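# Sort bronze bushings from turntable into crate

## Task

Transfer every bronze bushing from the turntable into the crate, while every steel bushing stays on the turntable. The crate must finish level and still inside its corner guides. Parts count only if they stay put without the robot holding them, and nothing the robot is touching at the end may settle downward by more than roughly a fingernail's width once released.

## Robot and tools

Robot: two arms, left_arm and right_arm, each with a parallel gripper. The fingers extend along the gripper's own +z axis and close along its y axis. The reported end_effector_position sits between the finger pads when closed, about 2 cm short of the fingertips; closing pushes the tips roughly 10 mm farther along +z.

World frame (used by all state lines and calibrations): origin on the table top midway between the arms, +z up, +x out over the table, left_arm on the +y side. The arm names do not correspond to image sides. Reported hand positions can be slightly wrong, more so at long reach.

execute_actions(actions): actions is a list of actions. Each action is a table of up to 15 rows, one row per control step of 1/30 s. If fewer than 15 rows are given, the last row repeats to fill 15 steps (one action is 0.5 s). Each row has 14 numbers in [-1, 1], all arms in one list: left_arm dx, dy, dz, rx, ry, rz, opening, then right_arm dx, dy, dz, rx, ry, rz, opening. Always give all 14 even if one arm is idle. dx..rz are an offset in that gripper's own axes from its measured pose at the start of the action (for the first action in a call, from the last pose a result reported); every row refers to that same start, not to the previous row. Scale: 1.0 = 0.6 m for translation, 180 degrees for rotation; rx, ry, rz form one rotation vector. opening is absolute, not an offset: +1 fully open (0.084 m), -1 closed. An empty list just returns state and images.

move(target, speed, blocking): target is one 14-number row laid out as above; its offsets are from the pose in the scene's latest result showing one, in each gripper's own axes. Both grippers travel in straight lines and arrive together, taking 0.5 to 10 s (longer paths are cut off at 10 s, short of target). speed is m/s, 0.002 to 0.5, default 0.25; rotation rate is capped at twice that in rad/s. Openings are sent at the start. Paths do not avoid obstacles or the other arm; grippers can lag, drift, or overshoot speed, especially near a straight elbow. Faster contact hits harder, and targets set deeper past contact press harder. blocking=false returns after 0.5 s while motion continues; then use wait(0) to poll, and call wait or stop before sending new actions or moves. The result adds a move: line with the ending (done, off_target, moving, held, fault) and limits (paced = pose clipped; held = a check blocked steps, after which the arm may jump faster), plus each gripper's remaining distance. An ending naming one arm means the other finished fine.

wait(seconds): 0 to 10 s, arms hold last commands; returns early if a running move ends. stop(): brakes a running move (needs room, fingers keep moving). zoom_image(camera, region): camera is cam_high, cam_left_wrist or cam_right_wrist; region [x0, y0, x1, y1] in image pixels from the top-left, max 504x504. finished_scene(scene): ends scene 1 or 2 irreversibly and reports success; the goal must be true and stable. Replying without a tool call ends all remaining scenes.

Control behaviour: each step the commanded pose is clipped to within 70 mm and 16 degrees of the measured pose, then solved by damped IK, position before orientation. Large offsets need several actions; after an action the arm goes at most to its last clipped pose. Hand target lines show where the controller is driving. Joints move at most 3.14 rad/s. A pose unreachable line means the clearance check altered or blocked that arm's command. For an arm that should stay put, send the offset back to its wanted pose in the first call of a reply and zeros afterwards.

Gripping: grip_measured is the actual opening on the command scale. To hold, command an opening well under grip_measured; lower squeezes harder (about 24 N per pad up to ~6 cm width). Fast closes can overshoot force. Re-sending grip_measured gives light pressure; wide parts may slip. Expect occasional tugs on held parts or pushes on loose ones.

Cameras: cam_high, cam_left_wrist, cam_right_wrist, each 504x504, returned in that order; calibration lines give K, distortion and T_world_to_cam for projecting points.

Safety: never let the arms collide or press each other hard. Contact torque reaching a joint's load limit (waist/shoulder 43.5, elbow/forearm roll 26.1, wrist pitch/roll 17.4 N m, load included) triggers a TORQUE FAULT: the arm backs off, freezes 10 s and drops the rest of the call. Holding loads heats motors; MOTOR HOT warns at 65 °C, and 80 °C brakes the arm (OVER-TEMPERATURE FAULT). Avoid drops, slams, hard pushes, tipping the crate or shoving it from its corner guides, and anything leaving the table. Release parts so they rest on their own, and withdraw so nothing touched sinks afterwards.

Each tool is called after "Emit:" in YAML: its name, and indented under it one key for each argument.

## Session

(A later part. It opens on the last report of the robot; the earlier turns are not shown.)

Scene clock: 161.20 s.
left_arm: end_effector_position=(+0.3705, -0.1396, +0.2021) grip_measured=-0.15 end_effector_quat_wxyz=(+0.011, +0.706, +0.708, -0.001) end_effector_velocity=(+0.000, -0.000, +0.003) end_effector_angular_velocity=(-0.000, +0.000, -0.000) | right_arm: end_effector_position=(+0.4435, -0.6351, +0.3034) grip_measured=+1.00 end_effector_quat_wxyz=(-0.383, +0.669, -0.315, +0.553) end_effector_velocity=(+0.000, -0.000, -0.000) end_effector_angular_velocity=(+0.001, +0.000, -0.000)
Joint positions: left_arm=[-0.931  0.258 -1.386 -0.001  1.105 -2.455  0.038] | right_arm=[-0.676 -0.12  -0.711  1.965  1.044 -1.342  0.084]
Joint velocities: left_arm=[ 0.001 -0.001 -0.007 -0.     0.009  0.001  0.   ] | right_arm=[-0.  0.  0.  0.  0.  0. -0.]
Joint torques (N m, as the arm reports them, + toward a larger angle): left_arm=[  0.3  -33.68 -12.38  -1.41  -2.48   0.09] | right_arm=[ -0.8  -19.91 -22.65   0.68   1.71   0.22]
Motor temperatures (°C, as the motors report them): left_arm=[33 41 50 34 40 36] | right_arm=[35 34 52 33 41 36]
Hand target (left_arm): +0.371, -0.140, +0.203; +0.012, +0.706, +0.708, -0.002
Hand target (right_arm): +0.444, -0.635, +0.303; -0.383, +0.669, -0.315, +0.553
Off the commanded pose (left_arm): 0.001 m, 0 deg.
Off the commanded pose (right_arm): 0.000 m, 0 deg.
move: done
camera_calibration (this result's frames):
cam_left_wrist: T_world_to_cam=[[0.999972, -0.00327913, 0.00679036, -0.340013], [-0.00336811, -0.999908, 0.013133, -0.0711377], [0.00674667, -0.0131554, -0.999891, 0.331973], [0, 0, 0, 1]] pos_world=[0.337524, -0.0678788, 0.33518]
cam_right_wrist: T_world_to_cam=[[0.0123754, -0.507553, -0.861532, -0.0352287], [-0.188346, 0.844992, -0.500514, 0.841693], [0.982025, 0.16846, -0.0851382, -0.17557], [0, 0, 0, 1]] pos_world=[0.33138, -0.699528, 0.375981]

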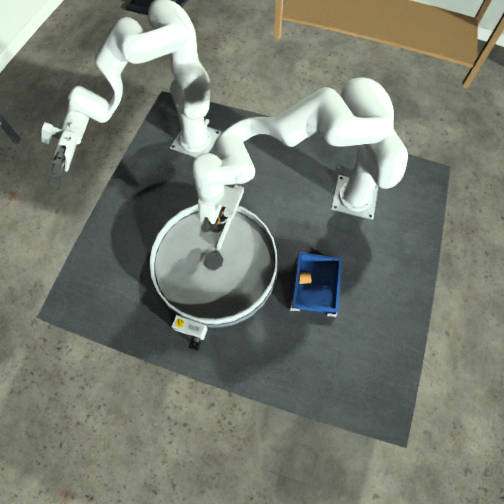

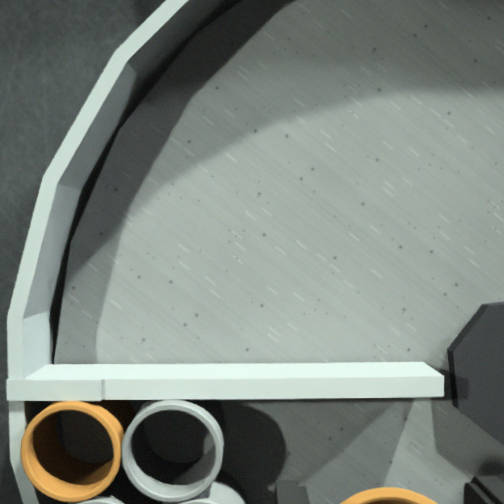

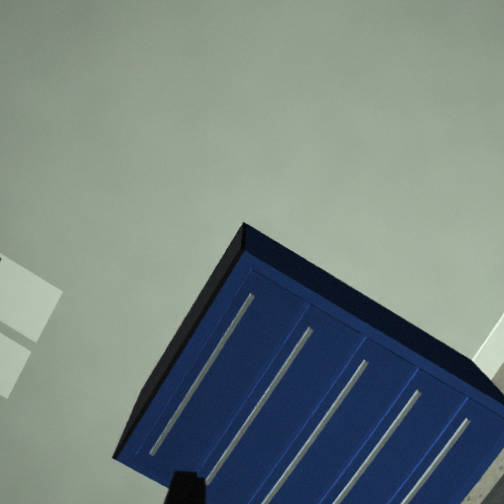

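Emit:
move:
  target: [0.667,0.135,0.04,0,0,0,-1,0,0,0,0,0,0,1]
  speed: 0.25

Emit:
move:
  target: [0,0,0.15,0,0,0,-1,0,0,0,0,0,0,1]
  speed: 0.1

Emit:
move:
  target: [0,0,0,0,0,0,0.2,0,0,0,0,0,0,1]

Emit:
move:
  target: [0,0,-0.16,0,0,0,0.2,0,0,0,0,0,0,1]
  speed: 0.2

Emit:
move:
  target: [-0.8,-0.185,-0.06,0.002,0.004,0,0.3,0,0,0,0,0,0,1]
  speed: 0.35

Scene clock: 172.37 s.
left_arm: end_effector_position=(+0.4502, +0.2597, +0.1713) grip_measured=-0.15 end_effector_quat_wxyz=(+0.011, +0.706, +0.708, -0.001) end_effector_velocity=(+0.001, +0.002, +0.000) end_effector_angular_velocity=(-0.001, -0.000, +0.000) | right_arm: end_effector_position=(+0.4435, -0.6351, +0.3034) grip_measured=+1.00 end_effector_quat_wxyz=(-0.383, +0.669, -0.315, +0.553) end_effector_velocity=(-0.000, -0.000, +0.000) end_effector_angular_velocity=(+0.000, -0.000, -0.002)
Joint positions: left_arm=[-0.099 -0.098 -0.859 -0.02   0.944 -1.61   0.038] | right_arm=[-0.676 -0.12  -0.711  1.965  1.044 -1.342  0.084]
Joint velocities: left_arm=[ 0.005  0.002 -0.003 -0.001  0.     0.005 -0.   ] | right_arm=[-0.    -0.     0.     0.001 -0.001 -0.     0.   ]
Joint torques (N m, as the arm reports them, + toward a larger angle): left_arm=[  0.21 -24.05 -11.97  -1.5   -2.49   0.17] | right_arm=[ -0.68 -19.8  -22.79   0.71   1.59   0.17]
Motor temperatures (°C, as the motors report them): left_arm=[33 41 51 34 40 36] | right_arm=[35 34 52 33 41 36]
Hand target (left_arm): +0.450, +0.260, +0.171; +0.011, +0.706, +0.708, -0.002
Hand target (right_arm): +0.444, -0.635, +0.303; -0.383, +0.669, -0.315, +0.553
Off the commanded pose (left_arm): 0.001 m, 0 deg.
Off the commanded pose (right_arm): 0.000 m, 0 deg.
move: done
camera_calibration (this result's frames):
cam_left_wrist: T_world_to_cam=[[0.999973, -0.00412307, 0.00602368, -0.417869], [-0.00419659, -0.999916, 0.0122437, 0.329248], [0.00597269, -0.0122686, -0.999907, 0.306039], [0, 0, 0, 1]] pos_world=[0.417412, 0.331252, 0.304496]
cam_right_wrist: T_world_to_cam=[[0.0123753, -0.507552, -0.861532, -0.0352286], [-0.188346, 0.844992, -0.500514, 0.841693], [0.982025, 0.16846, -0.0851383, -0.17557], [0, 0, 0, 1]] pos_world=[0.33138, -0.699528, 0.375981]

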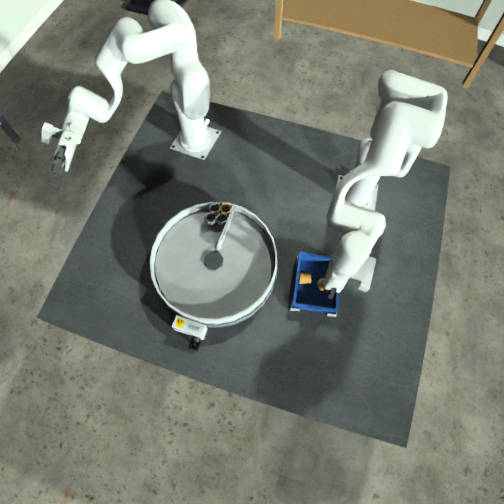

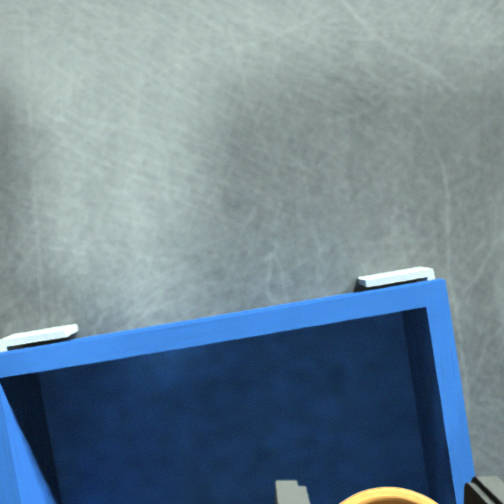

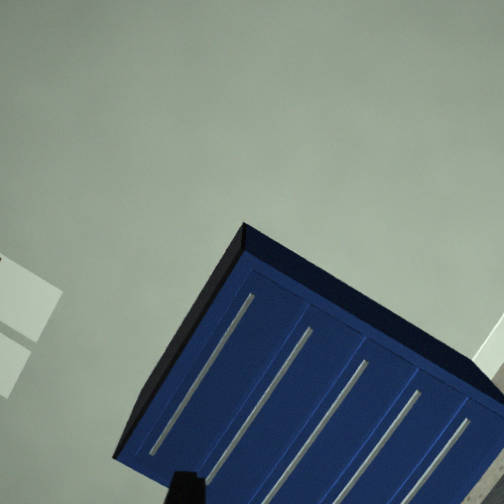

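Scene clock: 173.70 s.
left_arm: end_effector_position=(+0.4518, +0.2579, +0.0819) grip_measured=-0.15 end_effector_quat_wxyz=(+0.011, +0.706, +0.708, -0.001) end_effector_velocity=(-0.000, +0.000, -0.002) end_effector_angular_velocity=(+0.000, +0.002, +0.001) | right_arm: end_effector_position=(+0.4435, -0.6351, +0.3034) grip_measured=+1.00 end_effector_quat_wxyz=(-0.383, +0.669, -0.315, +0.553) end_effector_velocity=(+0.000, -0.000, +0.001) end_effector_angular_velocity=(-0.001, -0.002, -0.000)
Joint positions: left_arm=[-0.104  0.071 -0.762 -0.027  0.675 -1.607  0.038] | right_arm=[-0.676 -0.12  -0.711  1.965  1.044 -1.342  0.084]
Joint velocities: left_arm=[ 0.001  0.005  0.001  0.    -0.005 -0.     0.   ] | right_arm=[-0.    -0.    -0.     0.001  0.001 -0.001 -0.   ]
Joint torques (N m, as the arm reports them, + toward a larger angle): left_arm=[ -0.6  -25.53 -10.63  -0.42  -2.47   0.05] | right_arm=[ -0.8  -20.08 -22.76   0.61   1.67   0.23]
Motor temperatures (°C, as the motors report them): left_arm=[33 41 51 34 40 36] | right_arm=[35 34 52 33 41 36]
Hand target (left_arm): +0.452, +0.258, +0.081; +0.011, +0.706, +0.708, -0.002
Hand target (right_arm): +0.444, -0.635, +0.303; -0.383, +0.669, -0.315, +0.553
Off the commanded pose (left_arm): 0.001 m, 0 deg.
Off the commanded pose (right_arm): 0.000 m, 0 deg.
move: done
camera_calibration (this result's frames):
cam_left_wrist: T_world_to_cam=[[0.999967, -0.00443026, 0.00687509, -0.418942], [-0.00451666, -0.99991, 0.0126027, 0.328677], [0.00681864, -0.0126333, -0.999897, 0.216255], [0, 0, 0, 1]] pos_world=[0.418938, 0.329524, 0.214971]
cam_right_wrist: T_world_to_cam=[[0.0123753, -0.507553, -0.861532, -0.0352288], [-0.188346, 0.844992, -0.500514, 0.841693], [0.982025, 0.16846, -0.0851384, -0.17557], [0, 0, 0, 1]] pos_world=[0.33138, -0.699528, 0.375981]

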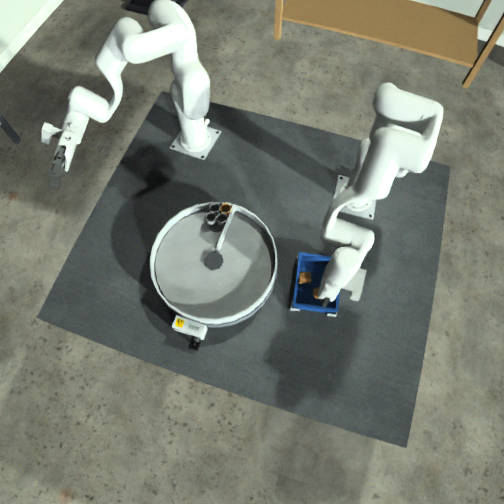

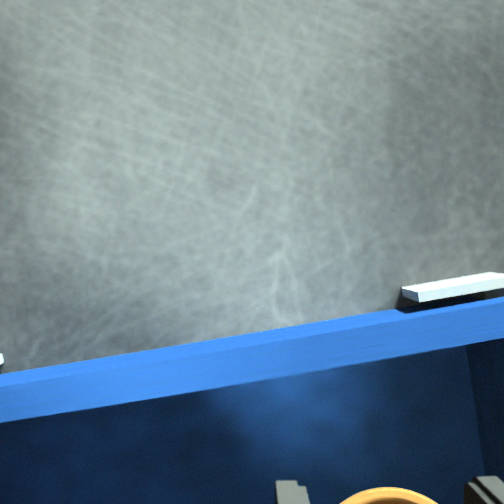

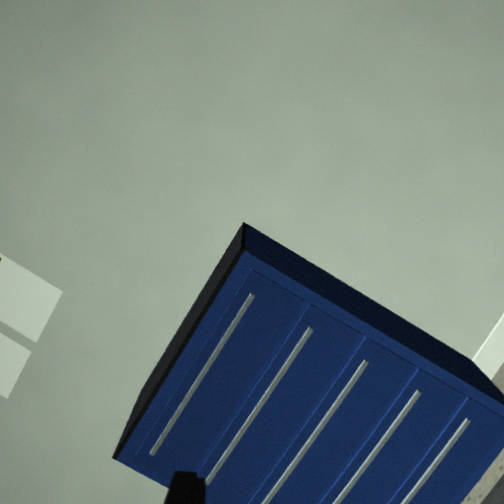

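Scene clock: 174.23 s.
left_arm: end_effector_position=(+0.4519, +0.2579, +0.0819) grip_measured=+0.19 end_effector_quat_wxyz=(+0.011, +0.706, +0.708, -0.001) end_effector_velocity=(+0.000, -0.000, +0.000) end_effector_angular_velocity=(+0.000, -0.001, +0.000) | right_arm: end_effector_position=(+0.4435, -0.6351, +0.3034) grip_measured=+1.00 end_effector_quat_wxyz=(-0.383, +0.669, -0.315, +0.553) end_effector_velocity=(+0.000, -0.000, +0.000) end_effector_angular_velocity=(+0.001, -0.001, -0.001)
Joint positions: left_arm=[-0.104  0.071 -0.762 -0.027  0.675 -1.607  0.052] | right_arm=[-0.676 -0.12  -0.711  1.965  1.044 -1.342  0.084]
Joint velocities: left_arm=[-0.     0.    -0.     0.    -0.    -0.001  0.   ] | right_arm=[ 0.    -0.    -0.     0.001 -0.001  0.001 -0.   ]
Joint torques (N m, as the arm reports them, + toward a larger angle): left_arm=[  0.54 -24.62 -10.55  -1.58  -2.18   0.09] | right_arm=[ -0.69 -20.14 -22.79   0.52   1.72   0.1 ]
Motor temperatures (°C, as the motors report them): left_arm=[33 41 51 34 40 36] | right_arm=[35 34 52 33 41 36]
Hand target (left_arm): +0.452, +0.258, +0.082; +0.011, +0.706, +0.708, -0.001
Hand target (right_arm): +0.444, -0.635, +0.303; -0.383, +0.669, -0.315, +0.553
Off the commanded pose (left_arm): 0.000 m, 0 deg.
Off the commanded pose (right_arm): 0.000 m, 0 deg.
move: done
camera_calibration (this result's frames):
cam_left_wrist: T_world_to_cam=[[0.999966, -0.0044289, 0.00696389, -0.418975], [-0.00451645, -0.99991, 0.0126073, 0.328675], [0.00690743, -0.0126383, -0.999896, 0.21625], [0, 0, 0, 1]] pos_world=[0.418951, 0.329523, 0.215001]
cam_right_wrist: T_world_to_cam=[[0.0123755, -0.507553, -0.861532, -0.0352288], [-0.188346, 0.844992, -0.500514, 0.841693], [0.982025, 0.16846, -0.0851382, -0.17557], [0, 0, 0, 1]] pos_world=[0.33138, -0.699528, 0.375981]

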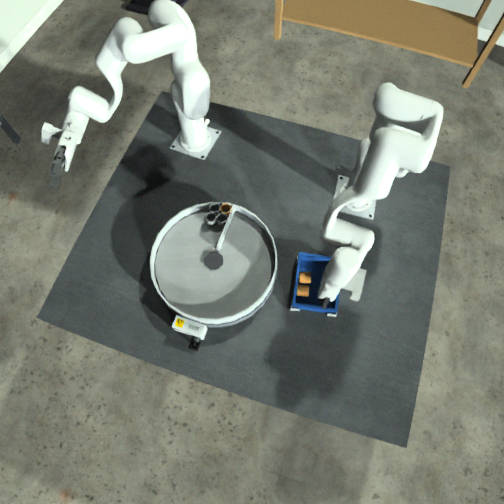

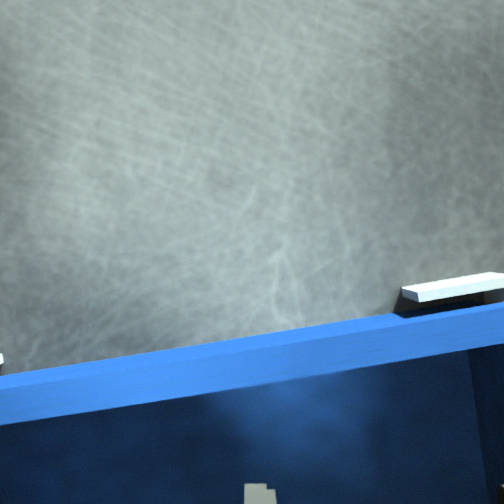

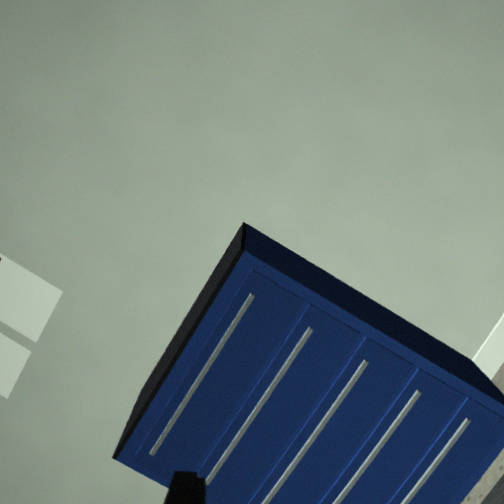

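Scene clock: 175.20 s.
left_arm: end_effector_position=(+0.4500, +0.2598, +0.1771) grip_measured=+0.19 end_effector_quat_wxyz=(+0.011, +0.706, +0.708, -0.002) end_effector_velocity=(+0.002, -0.000, +0.005) end_effector_angular_velocity=(+0.000, -0.007, -0.002) | right_arm: end_effector_position=(+0.4435, -0.6351, +0.3034) grip_measured=+1.00 end_effector_quat_wxyz=(-0.383, +0.669, -0.315, +0.553) end_effector_velocity=(+0.000, -0.000, +0.000) end_effector_angular_velocity=(+0.001, -0.000, -0.000)
Joint positions: left_arm=[-0.098 -0.107 -0.868 -0.02   0.961 -1.611  0.052] | right_arm=[-0.676 -0.12  -0.711  1.965  1.044 -1.342  0.084]
Joint velocities: left_arm=[-0.001 -0.005 -0.009  0.001  0.006  0.001  0.   ] | right_arm=[ 0.     0.    -0.     0.001  0.     0.    -0.   ]
Joint torques (N m, as the arm reports them, + toward a larger angle): left_arm=[  0.34 -22.67 -11.77  -1.14  -2.34   0.28] | right_arm=[ -0.57 -19.92 -22.78   0.5    1.58   0.15]
Motor temperatures (°C, as the motors report them): left_arm=[33 41 51 34 40 36] | right_arm=[35 34 52 33 41 36]
Hand target (left_arm): +0.450, +0.260, +0.178; +0.011, +0.706, +0.708, -0.001
Hand target (right_arm): +0.444, -0.635, +0.303; -0.383, +0.669, -0.315, +0.553
Off the commanded pose (left_arm): 0.001 m, 0 deg.
Off the commanded pose (right_arm): 0.000 m, 0 deg.
move: done
camera_calibration (this result's frames):
cam_left_wrist: T_world_to_cam=[[0.999976, -0.004103, 0.00563163, -0.41761], [-0.0041715, -0.999917, 0.0122069, 0.329293], [0.00558108, -0.0122301, -0.99991, 0.311964], [0, 0, 0, 1]] pos_world=[0.417233, 0.331367, 0.310268]
cam_right_wrist: T_world_to_cam=[[0.0123755, -0.507553, -0.861532, -0.0352289], [-0.188346, 0.844992, -0.500514, 0.841693], [0.982025, 0.16846, -0.0851382, -0.17557], [0, 0, 0, 1]] pos_world=[0.33138, -0.699528, 0.375981]

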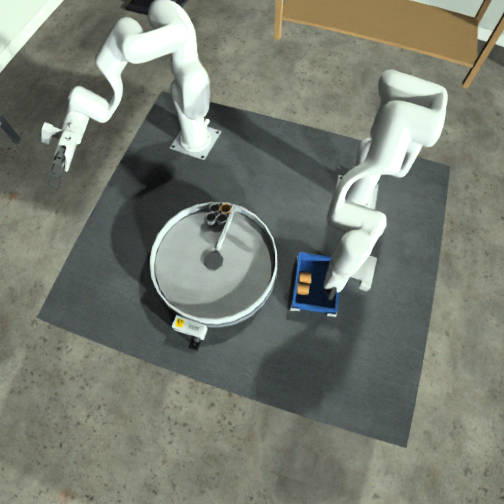

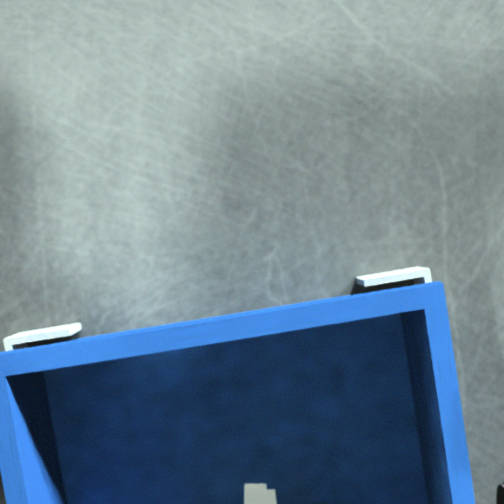

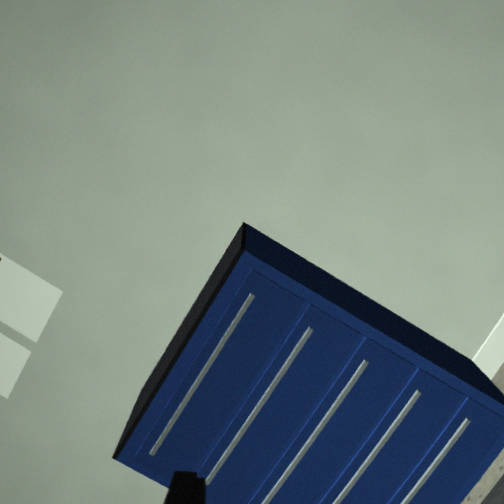

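Scene clock: 177.27 s.
left_arm: end_effector_position=(+0.3403, -0.2190, +0.2214) grip_measured=+0.29 end_effector_quat_wxyz=(+0.005, +0.706, +0.709, +0.001) end_effector_velocity=(-0.001, -0.003, -0.000) end_effector_angular_velocity=(+0.006, +0.004, -0.002) | right_arm: end_effector_position=(+0.4435, -0.6351, +0.3034) grip_measured=+1.00 end_effector_quat_wxyz=(-0.383, +0.669, -0.315, +0.553) end_effector_velocity=(-0.000, -0.001, -0.001) end_effector_angular_velocity=(-0.000, +0.002, -0.003)
Joint positions: left_arm=[-1.057  0.43  -1.689  0.003  1.25  -2.583  0.056] | right_arm=[-0.676 -0.12  -0.711  1.965  1.044 -1.342  0.084]
Joint velocities: left_arm=[-0.003  0.014 -0.022 -0.     0.015 -0.001 -0.   ] | right_arm=[-0.     0.    -0.     0.001 -0.004  0.     0.   ]
Joint torques (N m, as the arm reports them, + toward a larger angle): left_arm=[  0.59 -37.25 -12.46  -1.16  -1.98   0.04] | right_arm=[ -0.75 -19.75 -22.83   0.58   1.52   0.15]
Motor temperatures (°C, as the motors report them): left_arm=[33 41 51 34 40 36] | right_arm=[35 34 52 33 41 36]
Hand target (left_arm): +0.340, -0.219, +0.221; +0.005, +0.706, +0.708, +0.001
Hand target (right_arm): +0.444, -0.635, +0.303; -0.383, +0.669, -0.315, +0.553
Off the commanded pose (left_arm): 0.002 m, 0 deg.
Off the commanded pose (right_arm): 0.000 m, 0 deg.
move: done
camera_calibration (this result's frames):
cam_left_wrist: T_world_to_cam=[[0.999995, -0.00313281, 0.000729366, -0.308876], [-0.00313383, -0.999994, 0.00141255, -0.148442], [0.000724936, -0.00141483, -0.999999, 0.355032], [0, 0, 0, 1]] pos_world=[0.308152, -0.148907, 0.355467]
cam_right_wrist: T_world_to_cam=[[0.0123756, -0.507553, -0.861532, -0.035229], [-0.188346, 0.844992, -0.500514, 0.841693], [0.982025, 0.16846, -0.0851381, -0.17557], [0, 0, 0, 1]] pos_world=[0.33138, -0.699528, 0.375981]

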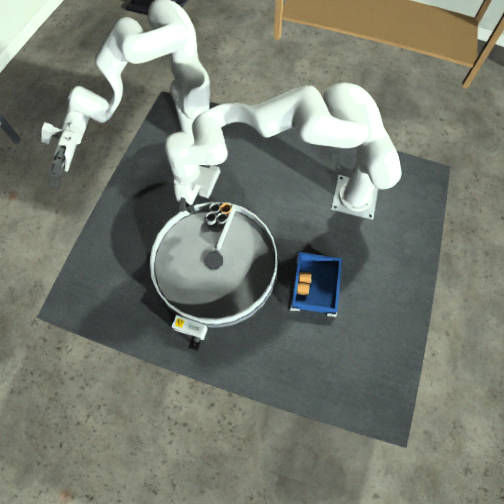

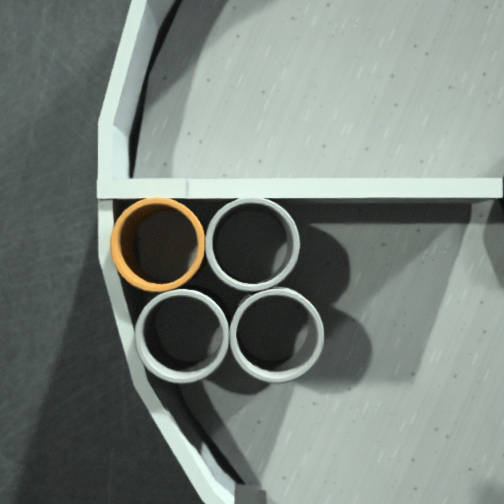

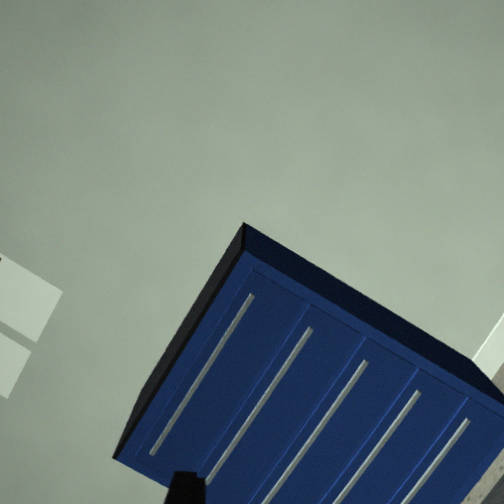

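Emit:
move:
  target: [0.137,-0.119,0.144,0,0,0,-1,0,0,0,0,0,0,1]
  speed: 0.2

Emit:
move:
  target: [0,0,0.052,0,0,0,-1,0,0,0,0,0,0,1]
  speed: 0.05

Emit:
move:
  target: [-0.16,0.09,0.015,0,0,0,-1,0,0,0,0,0,0,1]
  speed: 0.07

Emit:
move:
  target: [0,0.09,0.012,0,0,0,-1,0,0,0,0,0,0,1]
  speed: 0.08

Emit:
move:
  target: [0.14,0.01,0.012,0,0,0,-1,0,0,0,0,0,0,1]
  speed: 0.08

Emit:
move:
  target: [0,0,-0.17,0,0,0,-1,0,0,0,0,0,0,1]
  speed: 0.15

Scene clock: 190.93 s.
left_arm: end_effector_position=(+0.2696, -0.1383, +0.1342) grip_measured=-1.00 end_effector_quat_wxyz=(+0.005, +0.706, +0.708, +0.000) end_effector_velocity=(-0.002, +0.003, -0.004) end_effector_angular_velocity=(-0.000, -0.001, +0.001) | right_arm: end_effector_position=(+0.4435, -0.6351, +0.3034) grip_measured=+1.00 end_effector_quat_wxyz=(-0.383, +0.669, -0.315, +0.553) end_effector_velocity=(+0.000, +0.000, +0.000) end_effector_angular_velocity=(-0.003, +0.000, +0.001)
Joint positions: left_arm=[-1.091  0.152 -1.043  0.004  0.88  -2.617  0.   ] | right_arm=[-0.676 -0.12  -0.711  1.965  1.044 -1.342  0.084]
Joint velocities: left_arm=[-0.001 -0.006  0.022  0.001 -0.016 -0.002  0.   ] | right_arm=[ 0.    -0.001 -0.001 -0.002 -0.001 -0.001 -0.   ]
Joint torques (N m, as the arm reports them, + toward a larger angle): left_arm=[  0.55 -27.97 -11.38  -1.04  -2.32   0.13] | right_arm=[ -0.92 -20.1  -22.98   0.68   1.78   0.19]
Motor temperatures (°C, as the motors report them): left_arm=[33 41 52 34 40 36] | right_arm=[35 34 53 33 41 36]
Hand target (left_arm): +0.269, -0.138, +0.134; +0.005, +0.706, +0.708, +0.000
Hand target (right_arm): +0.444, -0.635, +0.303; -0.383, +0.669, -0.315, +0.553
Off the commanded pose (left_arm): 0.001 m, 0 deg.
Off the commanded pose (right_arm): 0.000 m, 0 deg.
move: done
camera_calibration (this result's frames):
cam_left_wrist: T_world_to_cam=[[0.999993, -0.00360326, 0.000769075, -0.237936], [-0.00360492, -0.999991, 0.00216324, -0.0678272], [0.000761273, -0.00216599, -0.999997, 0.267922], [0, 0, 0, 1]] pos_world=[0.237486, -0.0681036, 0.268251]
cam_right_wrist: T_world_to_cam=[[0.0123758, -0.507553, -0.861532, -0.0352291], [-0.188346, 0.844992, -0.500514, 0.841693], [0.982025, 0.16846, -0.085138, -0.17557], [0, 0, 0, 1]] pos_world=[0.33138, -0.699528, 0.375981]

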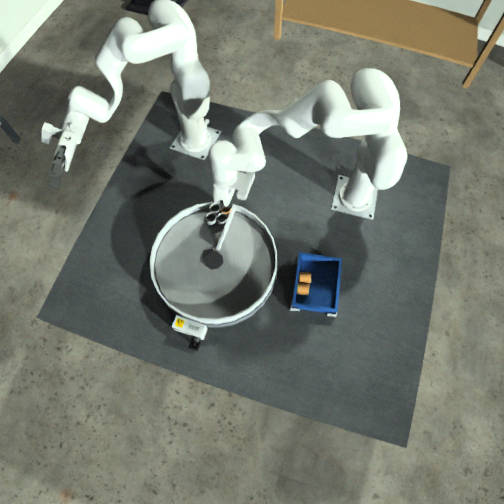

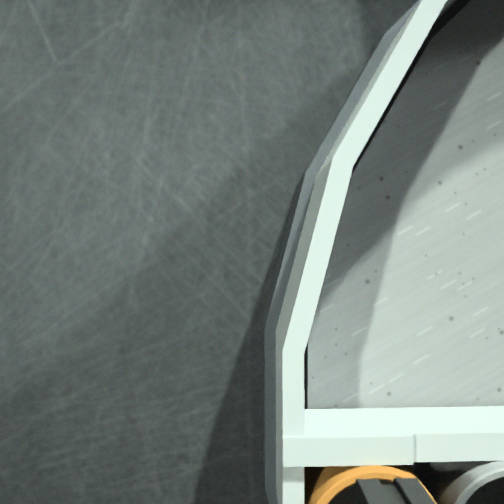

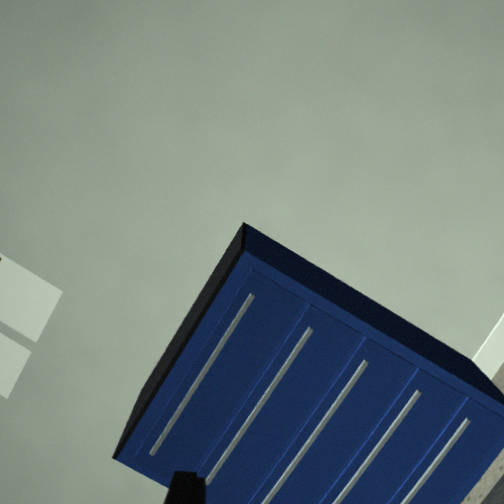

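Scene clock: 191.90 s.
left_arm: end_effector_position=(+0.2730, -0.1437, +0.1112) grip_measured=-1.00 end_effector_quat_wxyz=(+0.015, +0.706, +0.708, -0.002) end_effector_velocity=(-0.000, -0.001, -0.000) end_effector_angular_velocity=(+0.001, +0.001, -0.001) | right_arm: end_effector_position=(+0.4435, -0.6351, +0.3034) grip_measured=+1.00 end_effector_quat_wxyz=(-0.383, +0.669, -0.315, +0.553) end_effector_velocity=(-0.000, -0.000, -0.001) end_effector_angular_velocity=(+0.000, +0.002, +0.000)
Joint positions: left_arm=[-1.09   0.197 -1.023  0.005  0.796 -2.618  0.   ] | right_arm=[-0.676 -0.12  -0.711  1.965  1.044 -1.342  0.084]
Joint velocities: left_arm=[-0.001  0.002 -0.003 -0.001  0.003 -0.     0.   ] | right_arm=[-0.     0.001 -0.    -0.001 -0.001  0.001 -0.   ]
Joint torques (N m, as the arm reports them, + toward a larger angle): left_arm=[-0.57 -2.32  0.35 -1.02  0.79  0.18] | right_arm=[ -0.9  -20.08 -22.79   0.68   1.64   0.25]
Motor temperatures (°C, as the motors report them): left_arm=[33 41 52 34 40 36] | right_arm=[35 34 53 33 41 36]
Hand target (left_arm): +0.270, -0.139, +0.103; +0.005, +0.706, +0.708, +0.000
Hand target (right_arm): +0.444, -0.635, +0.303; -0.383, +0.669, -0.315, +0.553
Off the commanded pose (left_arm): 0.010 m, 1 deg.
Off the commanded pose (right_arm): 0.000 m, 0 deg.
move: off_target (left_arm)
camera_calibration (this result's frames):
cam_left_wrist: T_world_to_cam=[[0.999935, -0.00353913, 0.0108127, -0.242365], [-0.00374505, -0.999811, 0.0190843, -0.0749781], [0.0107431, -0.0191236, -0.999759, 0.239734], [0, 0, 0, 1]] pos_world=[0.239493, -0.0712371, 0.243728]
cam_right_wrist: T_world_to_cam=[[0.0123758, -0.507553, -0.861532, -0.0352292], [-0.188346, 0.844992, -0.500514, 0.841693], [0.982025, 0.16846, -0.0851381, -0.17557], [0, 0, 0, 1]] pos_world=[0.33138, -0.699528, 0.375981]

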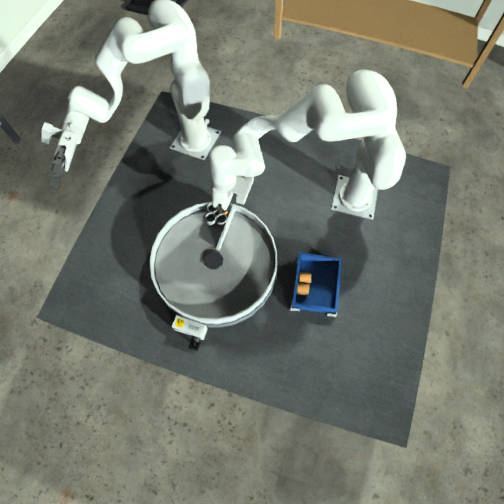

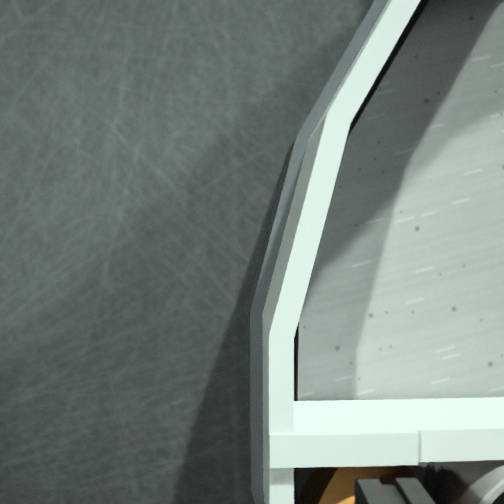

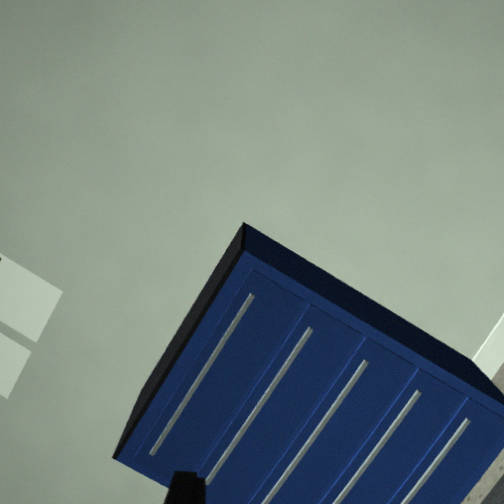

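Scene clock: 193.90 s.
left_arm: end_effector_position=(+0.3290, -0.2425, +0.1125) grip_measured=-1.00 end_effector_quat_wxyz=(+0.021, +0.706, +0.708, -0.004) end_effector_velocity=(+0.001, -0.000, -0.000) end_effector_angular_velocity=(+0.002, +0.002, +0.003) | right_arm: end_effector_position=(+0.4435, -0.6351, +0.3034) grip_measured=+1.00 end_effector_quat_wxyz=(-0.383, +0.669, -0.315, +0.553) end_effector_velocity=(+0.000, +0.000, -0.000) end_effector_angular_velocity=(-0.001, -0.000, +0.001)
Joint positions: left_arm=[-1.093  0.546 -1.54   0.004  0.951 -2.62   0.   ] | right_arm=[-0.676 -0.12  -0.711  1.965  1.044 -1.342  0.084]
Joint velocities: left_arm=[ 0.001  0.004 -0.007 -0.001  0.006 -0.001  0.   ] | right_arm=[ 0.     0.     0.    -0.     0.001 -0.001 -0.   ]
Joint torques (N m, as the arm reports them, + toward a larger angle): left_arm=[  0.97 -12.52  -1.82  -1.12   0.54  -0.23] | right_arm=[ -0.34 -19.93 -22.88   0.64   1.56   0.07]
Motor temperatures (°C, as the motors report them): left_arm=[33 41 51 34 40 36] | right_arm=[35 34 53 33 41 36]
Hand target (left_arm): +0.327, -0.240, +0.106; +0.015, +0.706, +0.708, -0.002
Hand target (right_arm): +0.444, -0.635, +0.303; -0.383, +0.669, -0.315, +0.553
Off the commanded pose (left_arm): 0.008 m, 1 deg.
Off the commanded pose (right_arm): 0.000 m, 0 deg.
move: off_target (left_arm)
camera_calibration (this result's frames):
cam_left_wrist: T_world_to_cam=[[0.999841, -0.00321762, 0.0175619, -0.299458], [-0.00374887, -0.999534, 0.0303019, -0.17479], [0.0174562, -0.0303629, -0.999386, 0.233544], [0, 0, 0, 1]] pos_world=[0.294679, -0.168581, 0.243956]
cam_right_wrist: T_world_to_cam=[[0.0123758, -0.507553, -0.861532, -0.0352292], [-0.188346, 0.844992, -0.500514, 0.841693], [0.982025, 0.16846, -0.0851381, -0.17557], [0, 0, 0, 1]] pos_world=[0.33138, -0.699528, 0.375981]

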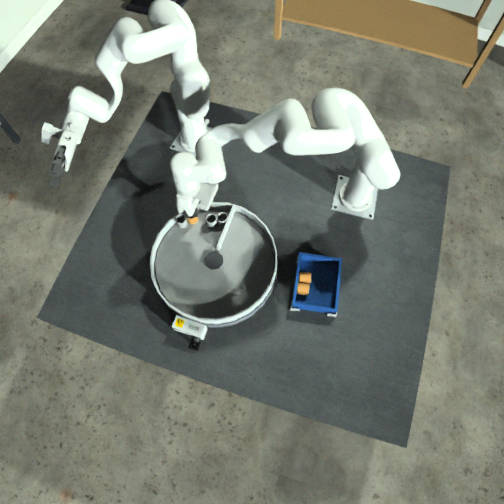

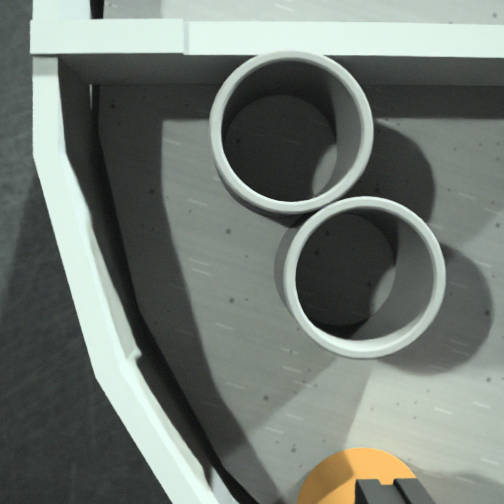

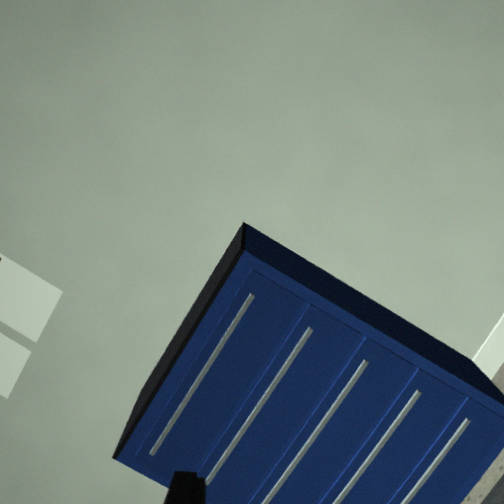

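Scene clock: 194.97 s.
left_arm: end_effector_position=(+0.3845, -0.2449, +0.1129) grip_measured=-1.00 end_effector_quat_wxyz=(+0.027, +0.706, +0.708, -0.005) end_effector_velocity=(+0.000, +0.000, -0.000) end_effector_angular_velocity=(+0.004, +0.003, -0.001) | right_arm: end_effector_position=(+0.4435, -0.6351, +0.3034) grip_measured=+1.00 end_effector_quat_wxyz=(-0.383, +0.669, -0.315, +0.553) end_effector_velocity=(+0.000, -0.000, +0.000) end_effector_angular_velocity=(+0.003, -0.001, -0.001)
Joint positions: left_arm=[-1.019  0.653 -1.71   0.001  1.003 -2.544  0.   ] | right_arm=[-0.676 -0.12  -0.711  1.965  1.044 -1.342  0.084]
Joint velocities: left_arm=[ 0.001  0.005 -0.007 -0.     0.008  0.002  0.   ] | right_arm=[-0.     0.     0.     0.002  0.001  0.001  0.   ]
Joint torques (N m, as the arm reports them, + toward a larger angle): left_arm=[ -0.44 -15.49  -2.38  -1.02   0.58   0.19] | right_arm=[ -0.69 -20.11 -22.75   0.81   1.75   0.23]
Motor temperatures (°C, as the motors report them): left_arm=[33 41 50 34 39 36] | right_arm=[35 34 53 33 41 36]
Hand target (left_arm): +0.383, -0.243, +0.107; +0.021, +0.706, +0.708, -0.004
Hand target (right_arm): +0.444, -0.635, +0.303; -0.383, +0.669, -0.315, +0.553
Off the commanded pose (left_arm): 0.007 m, 1 deg.
Off the commanded pose (right_arm): 0.000 m, 0 deg.
move: off_target (left_arm)
camera_calibration (this result's frames):
cam_left_wrist: T_world_to_cam=[[0.999703, -0.0030858, 0.024173, -0.355607], [-0.004042, -0.999207, 0.0396082, -0.177793], [0.0240316, -0.0396941, -0.998923, 0.228064], [0, 0, 0, 1]] pos_world=[0.349302, -0.169696, 0.243456]
cam_right_wrist: T_world_to_cam=[[0.0123758, -0.507553, -0.861532, -0.0352292], [-0.188346, 0.844992, -0.500515, 0.841693], [0.982025, 0.16846, -0.0851381, -0.17557], [0, 0, 0, 1]] pos_world=[0.33138, -0.699528, 0.375981]

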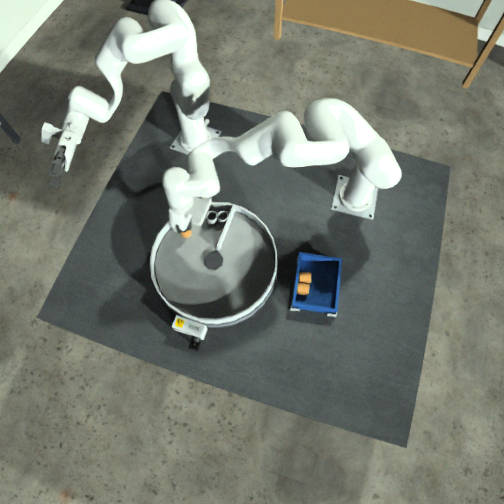

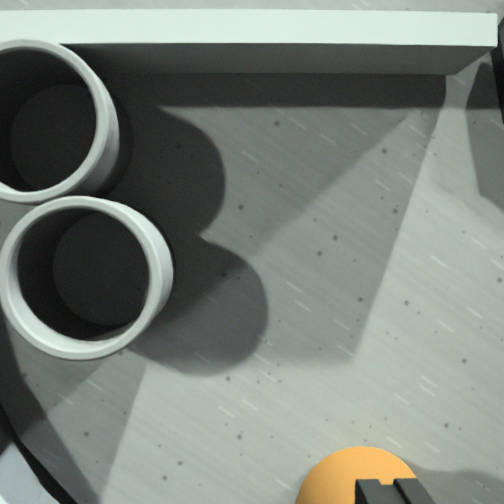

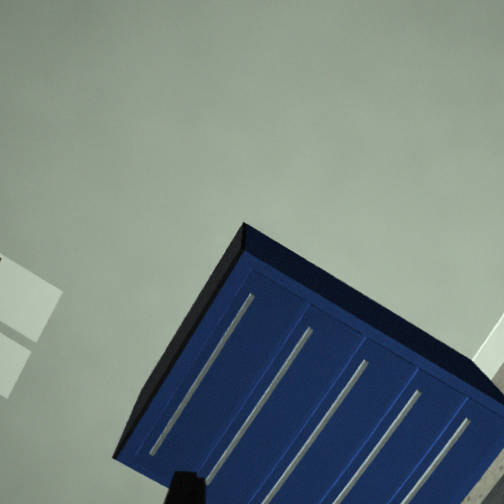

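Scene clock: 196.43 s.
left_arm: end_effector_position=(+0.3940, -0.1656, +0.1121) grip_measured=-1.00 end_effector_quat_wxyz=(+0.037, +0.705, +0.708, -0.006) end_effector_velocity=(-0.000, +0.004, -0.001) end_effector_angular_velocity=(+0.003, +0.002, +0.003) | right_arm: end_effector_position=(+0.4435, -0.6351, +0.3034) grip_measured=+1.00 end_effector_quat_wxyz=(-0.383, +0.669, -0.315, +0.553) end_effector_velocity=(-0.000, +0.000, +0.000) end_effector_angular_velocity=(-0.000, -0.001, +0.001)
Joint positions: left_arm=[-0.927  0.439 -1.363 -0.006  0.85  -2.447  0.   ] | right_arm=[-0.676 -0.12  -0.711  1.965  1.044 -1.342  0.084]
Joint velocities: left_arm=[ 0.004 -0.005  0.01   0.    -0.001  0.001  0.   ] | right_arm=[-0.    -0.001  0.001 -0.001  0.001  0.     0.   ]
Joint torques (N m, as the arm reports them, + toward a larger angle): left_arm=[ 0.17 -7.15 -0.23 -1.14  1.07  0.24] | right_arm=[ -0.51 -19.89 -22.66   0.69   1.52   0.19]
Motor temperatures (°C, as the motors report them): left_arm=[33 41 49 34 39 36] | right_arm=[35 34 53 33 41 36]
Hand target (left_arm): +0.390, -0.161, +0.102; +0.027, +0.706, +0.708, -0.005
Hand target (right_arm): +0.444, -0.635, +0.303; -0.383, +0.669, -0.315, +0.553
Off the commanded pose (left_arm): 0.011 m, 1 deg.
Off the commanded pose (right_arm): 0.000 m, 0 deg.
move: off_target (left_arm)
camera_calibration (this result's frames):
cam_left_wrist: T_world_to_cam=[[0.999316, -0.00286266, 0.0368796, -0.366065], [-0.00488028, -0.998489, 0.0547351, -0.0997614], [0.0366672, -0.0548776, -0.99782, 0.22258], [0, 0, 0, 1]] pos_world=[0.357166, -0.0884439, 0.241056]
cam_right_wrist: T_world_to_cam=[[0.0123759, -0.507553, -0.861532, -0.0352293], [-0.188346, 0.844992, -0.500515, 0.841693], [0.982025, 0.16846, -0.085138, -0.17557], [0, 0, 0, 1]] pos_world=[0.33138, -0.699528, 0.375981]

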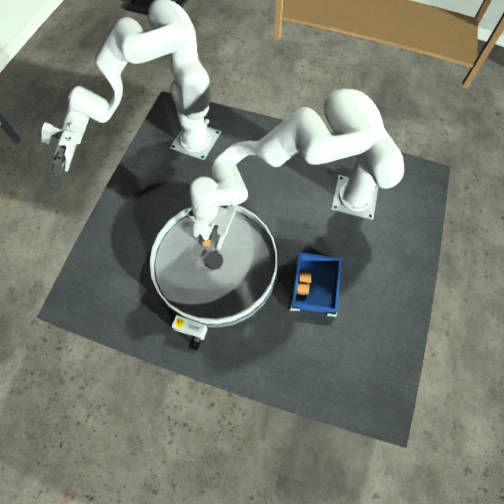

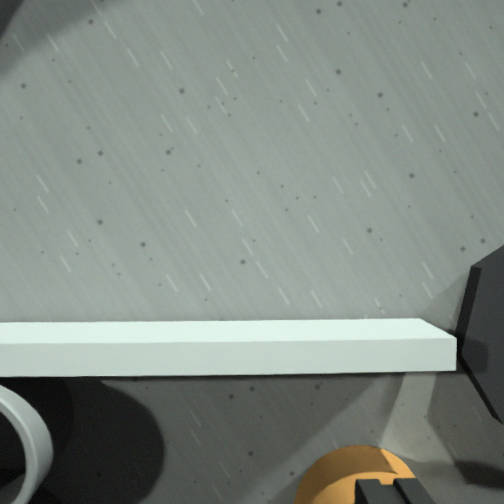

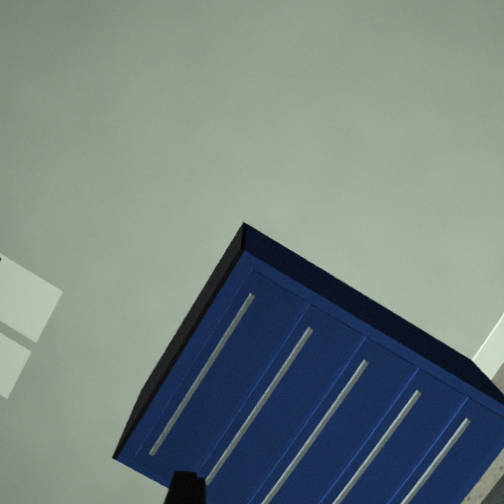

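Scene clock: 197.53 s.
left_arm: end_effector_position=(+0.3893, -0.1590, +0.2127) grip_measured=-1.00 end_effector_quat_wxyz=(+0.036, +0.705, +0.708, -0.006) end_effector_velocity=(-0.000, -0.001, +0.004) end_effector_angular_velocity=(-0.002, -0.000, -0.000) | right_arm: end_effector_position=(+0.4435, -0.6351, +0.3034) grip_measured=+1.00 end_effector_quat_wxyz=(-0.383, +0.669, -0.315, +0.553) end_effector_velocity=(-0.000, +0.000, +0.000) end_effector_angular_velocity=(+0.001, +0.000, +0.000)
Joint positions: left_arm=[-0.926  0.305 -1.469 -0.005  1.092 -2.448  0.   ] | right_arm=[-0.676 -0.12  -0.711  1.965  1.044 -1.342  0.084]
Joint velocities: left_arm=[-0.001 -0.002 -0.009 -0.001  0.009 -0.     0.   ] | right_arm=[ 0.    -0.    -0.    -0.    -0.     0.001  0.   ]
Joint torques (N m, as the arm reports them, + toward a larger angle): left_arm=[  0.09 -34.69 -12.32  -0.84  -2.49  -0.08] | right_arm=[ -0.89 -20.08 -22.8    0.48   1.64   0.23]
Motor temperatures (°C, as the motors report them): left_arm=[33 41 50 34 39 36] | right_arm=[35 34 53 33 41 36]
Hand target (left_arm): +0.390, -0.159, +0.214; +0.037, +0.705, +0.708, -0.006
Hand target (right_arm): +0.444, -0.635, +0.303; -0.383, +0.669, -0.315, +0.553
Off the commanded pose (left_arm): 0.001 m, 0 deg.
Off the commanded pose (right_arm): 0.000 m, 0 deg.
move: done
camera_calibration (this result's frames):
cam_left_wrist: T_world_to_cam=[[0.999352, -0.00258584, 0.0358951, -0.36484], [-0.00449596, -0.998572, 0.0532359, -0.0984785], [0.0357061, -0.0533628, -0.997937, 0.324061], [0, 0, 0, 1]] pos_world=[0.35259, -0.0819885, 0.341731]
cam_right_wrist: T_world_to_cam=[[0.012376, -0.507553, -0.861532, -0.0352293], [-0.188346, 0.844992, -0.500515, 0.841693], [0.982025, 0.16846, -0.085138, -0.17557], [0, 0, 0, 1]] pos_world=[0.33138, -0.699528, 0.375981]

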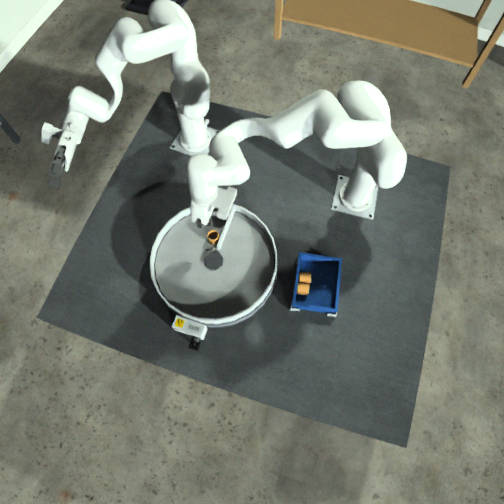

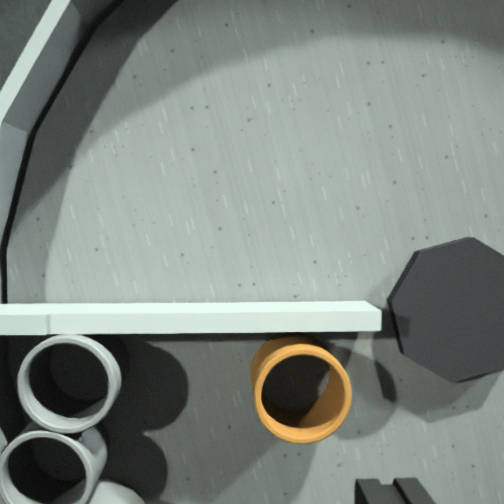

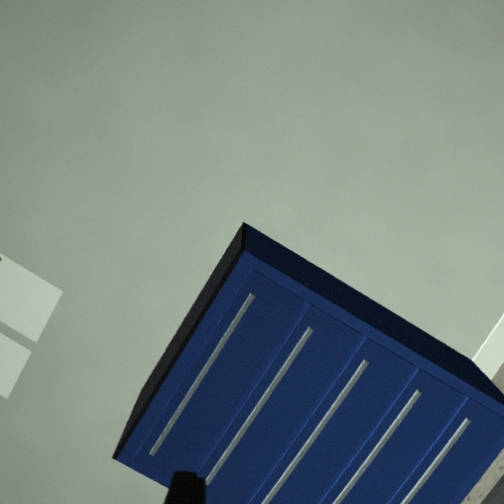

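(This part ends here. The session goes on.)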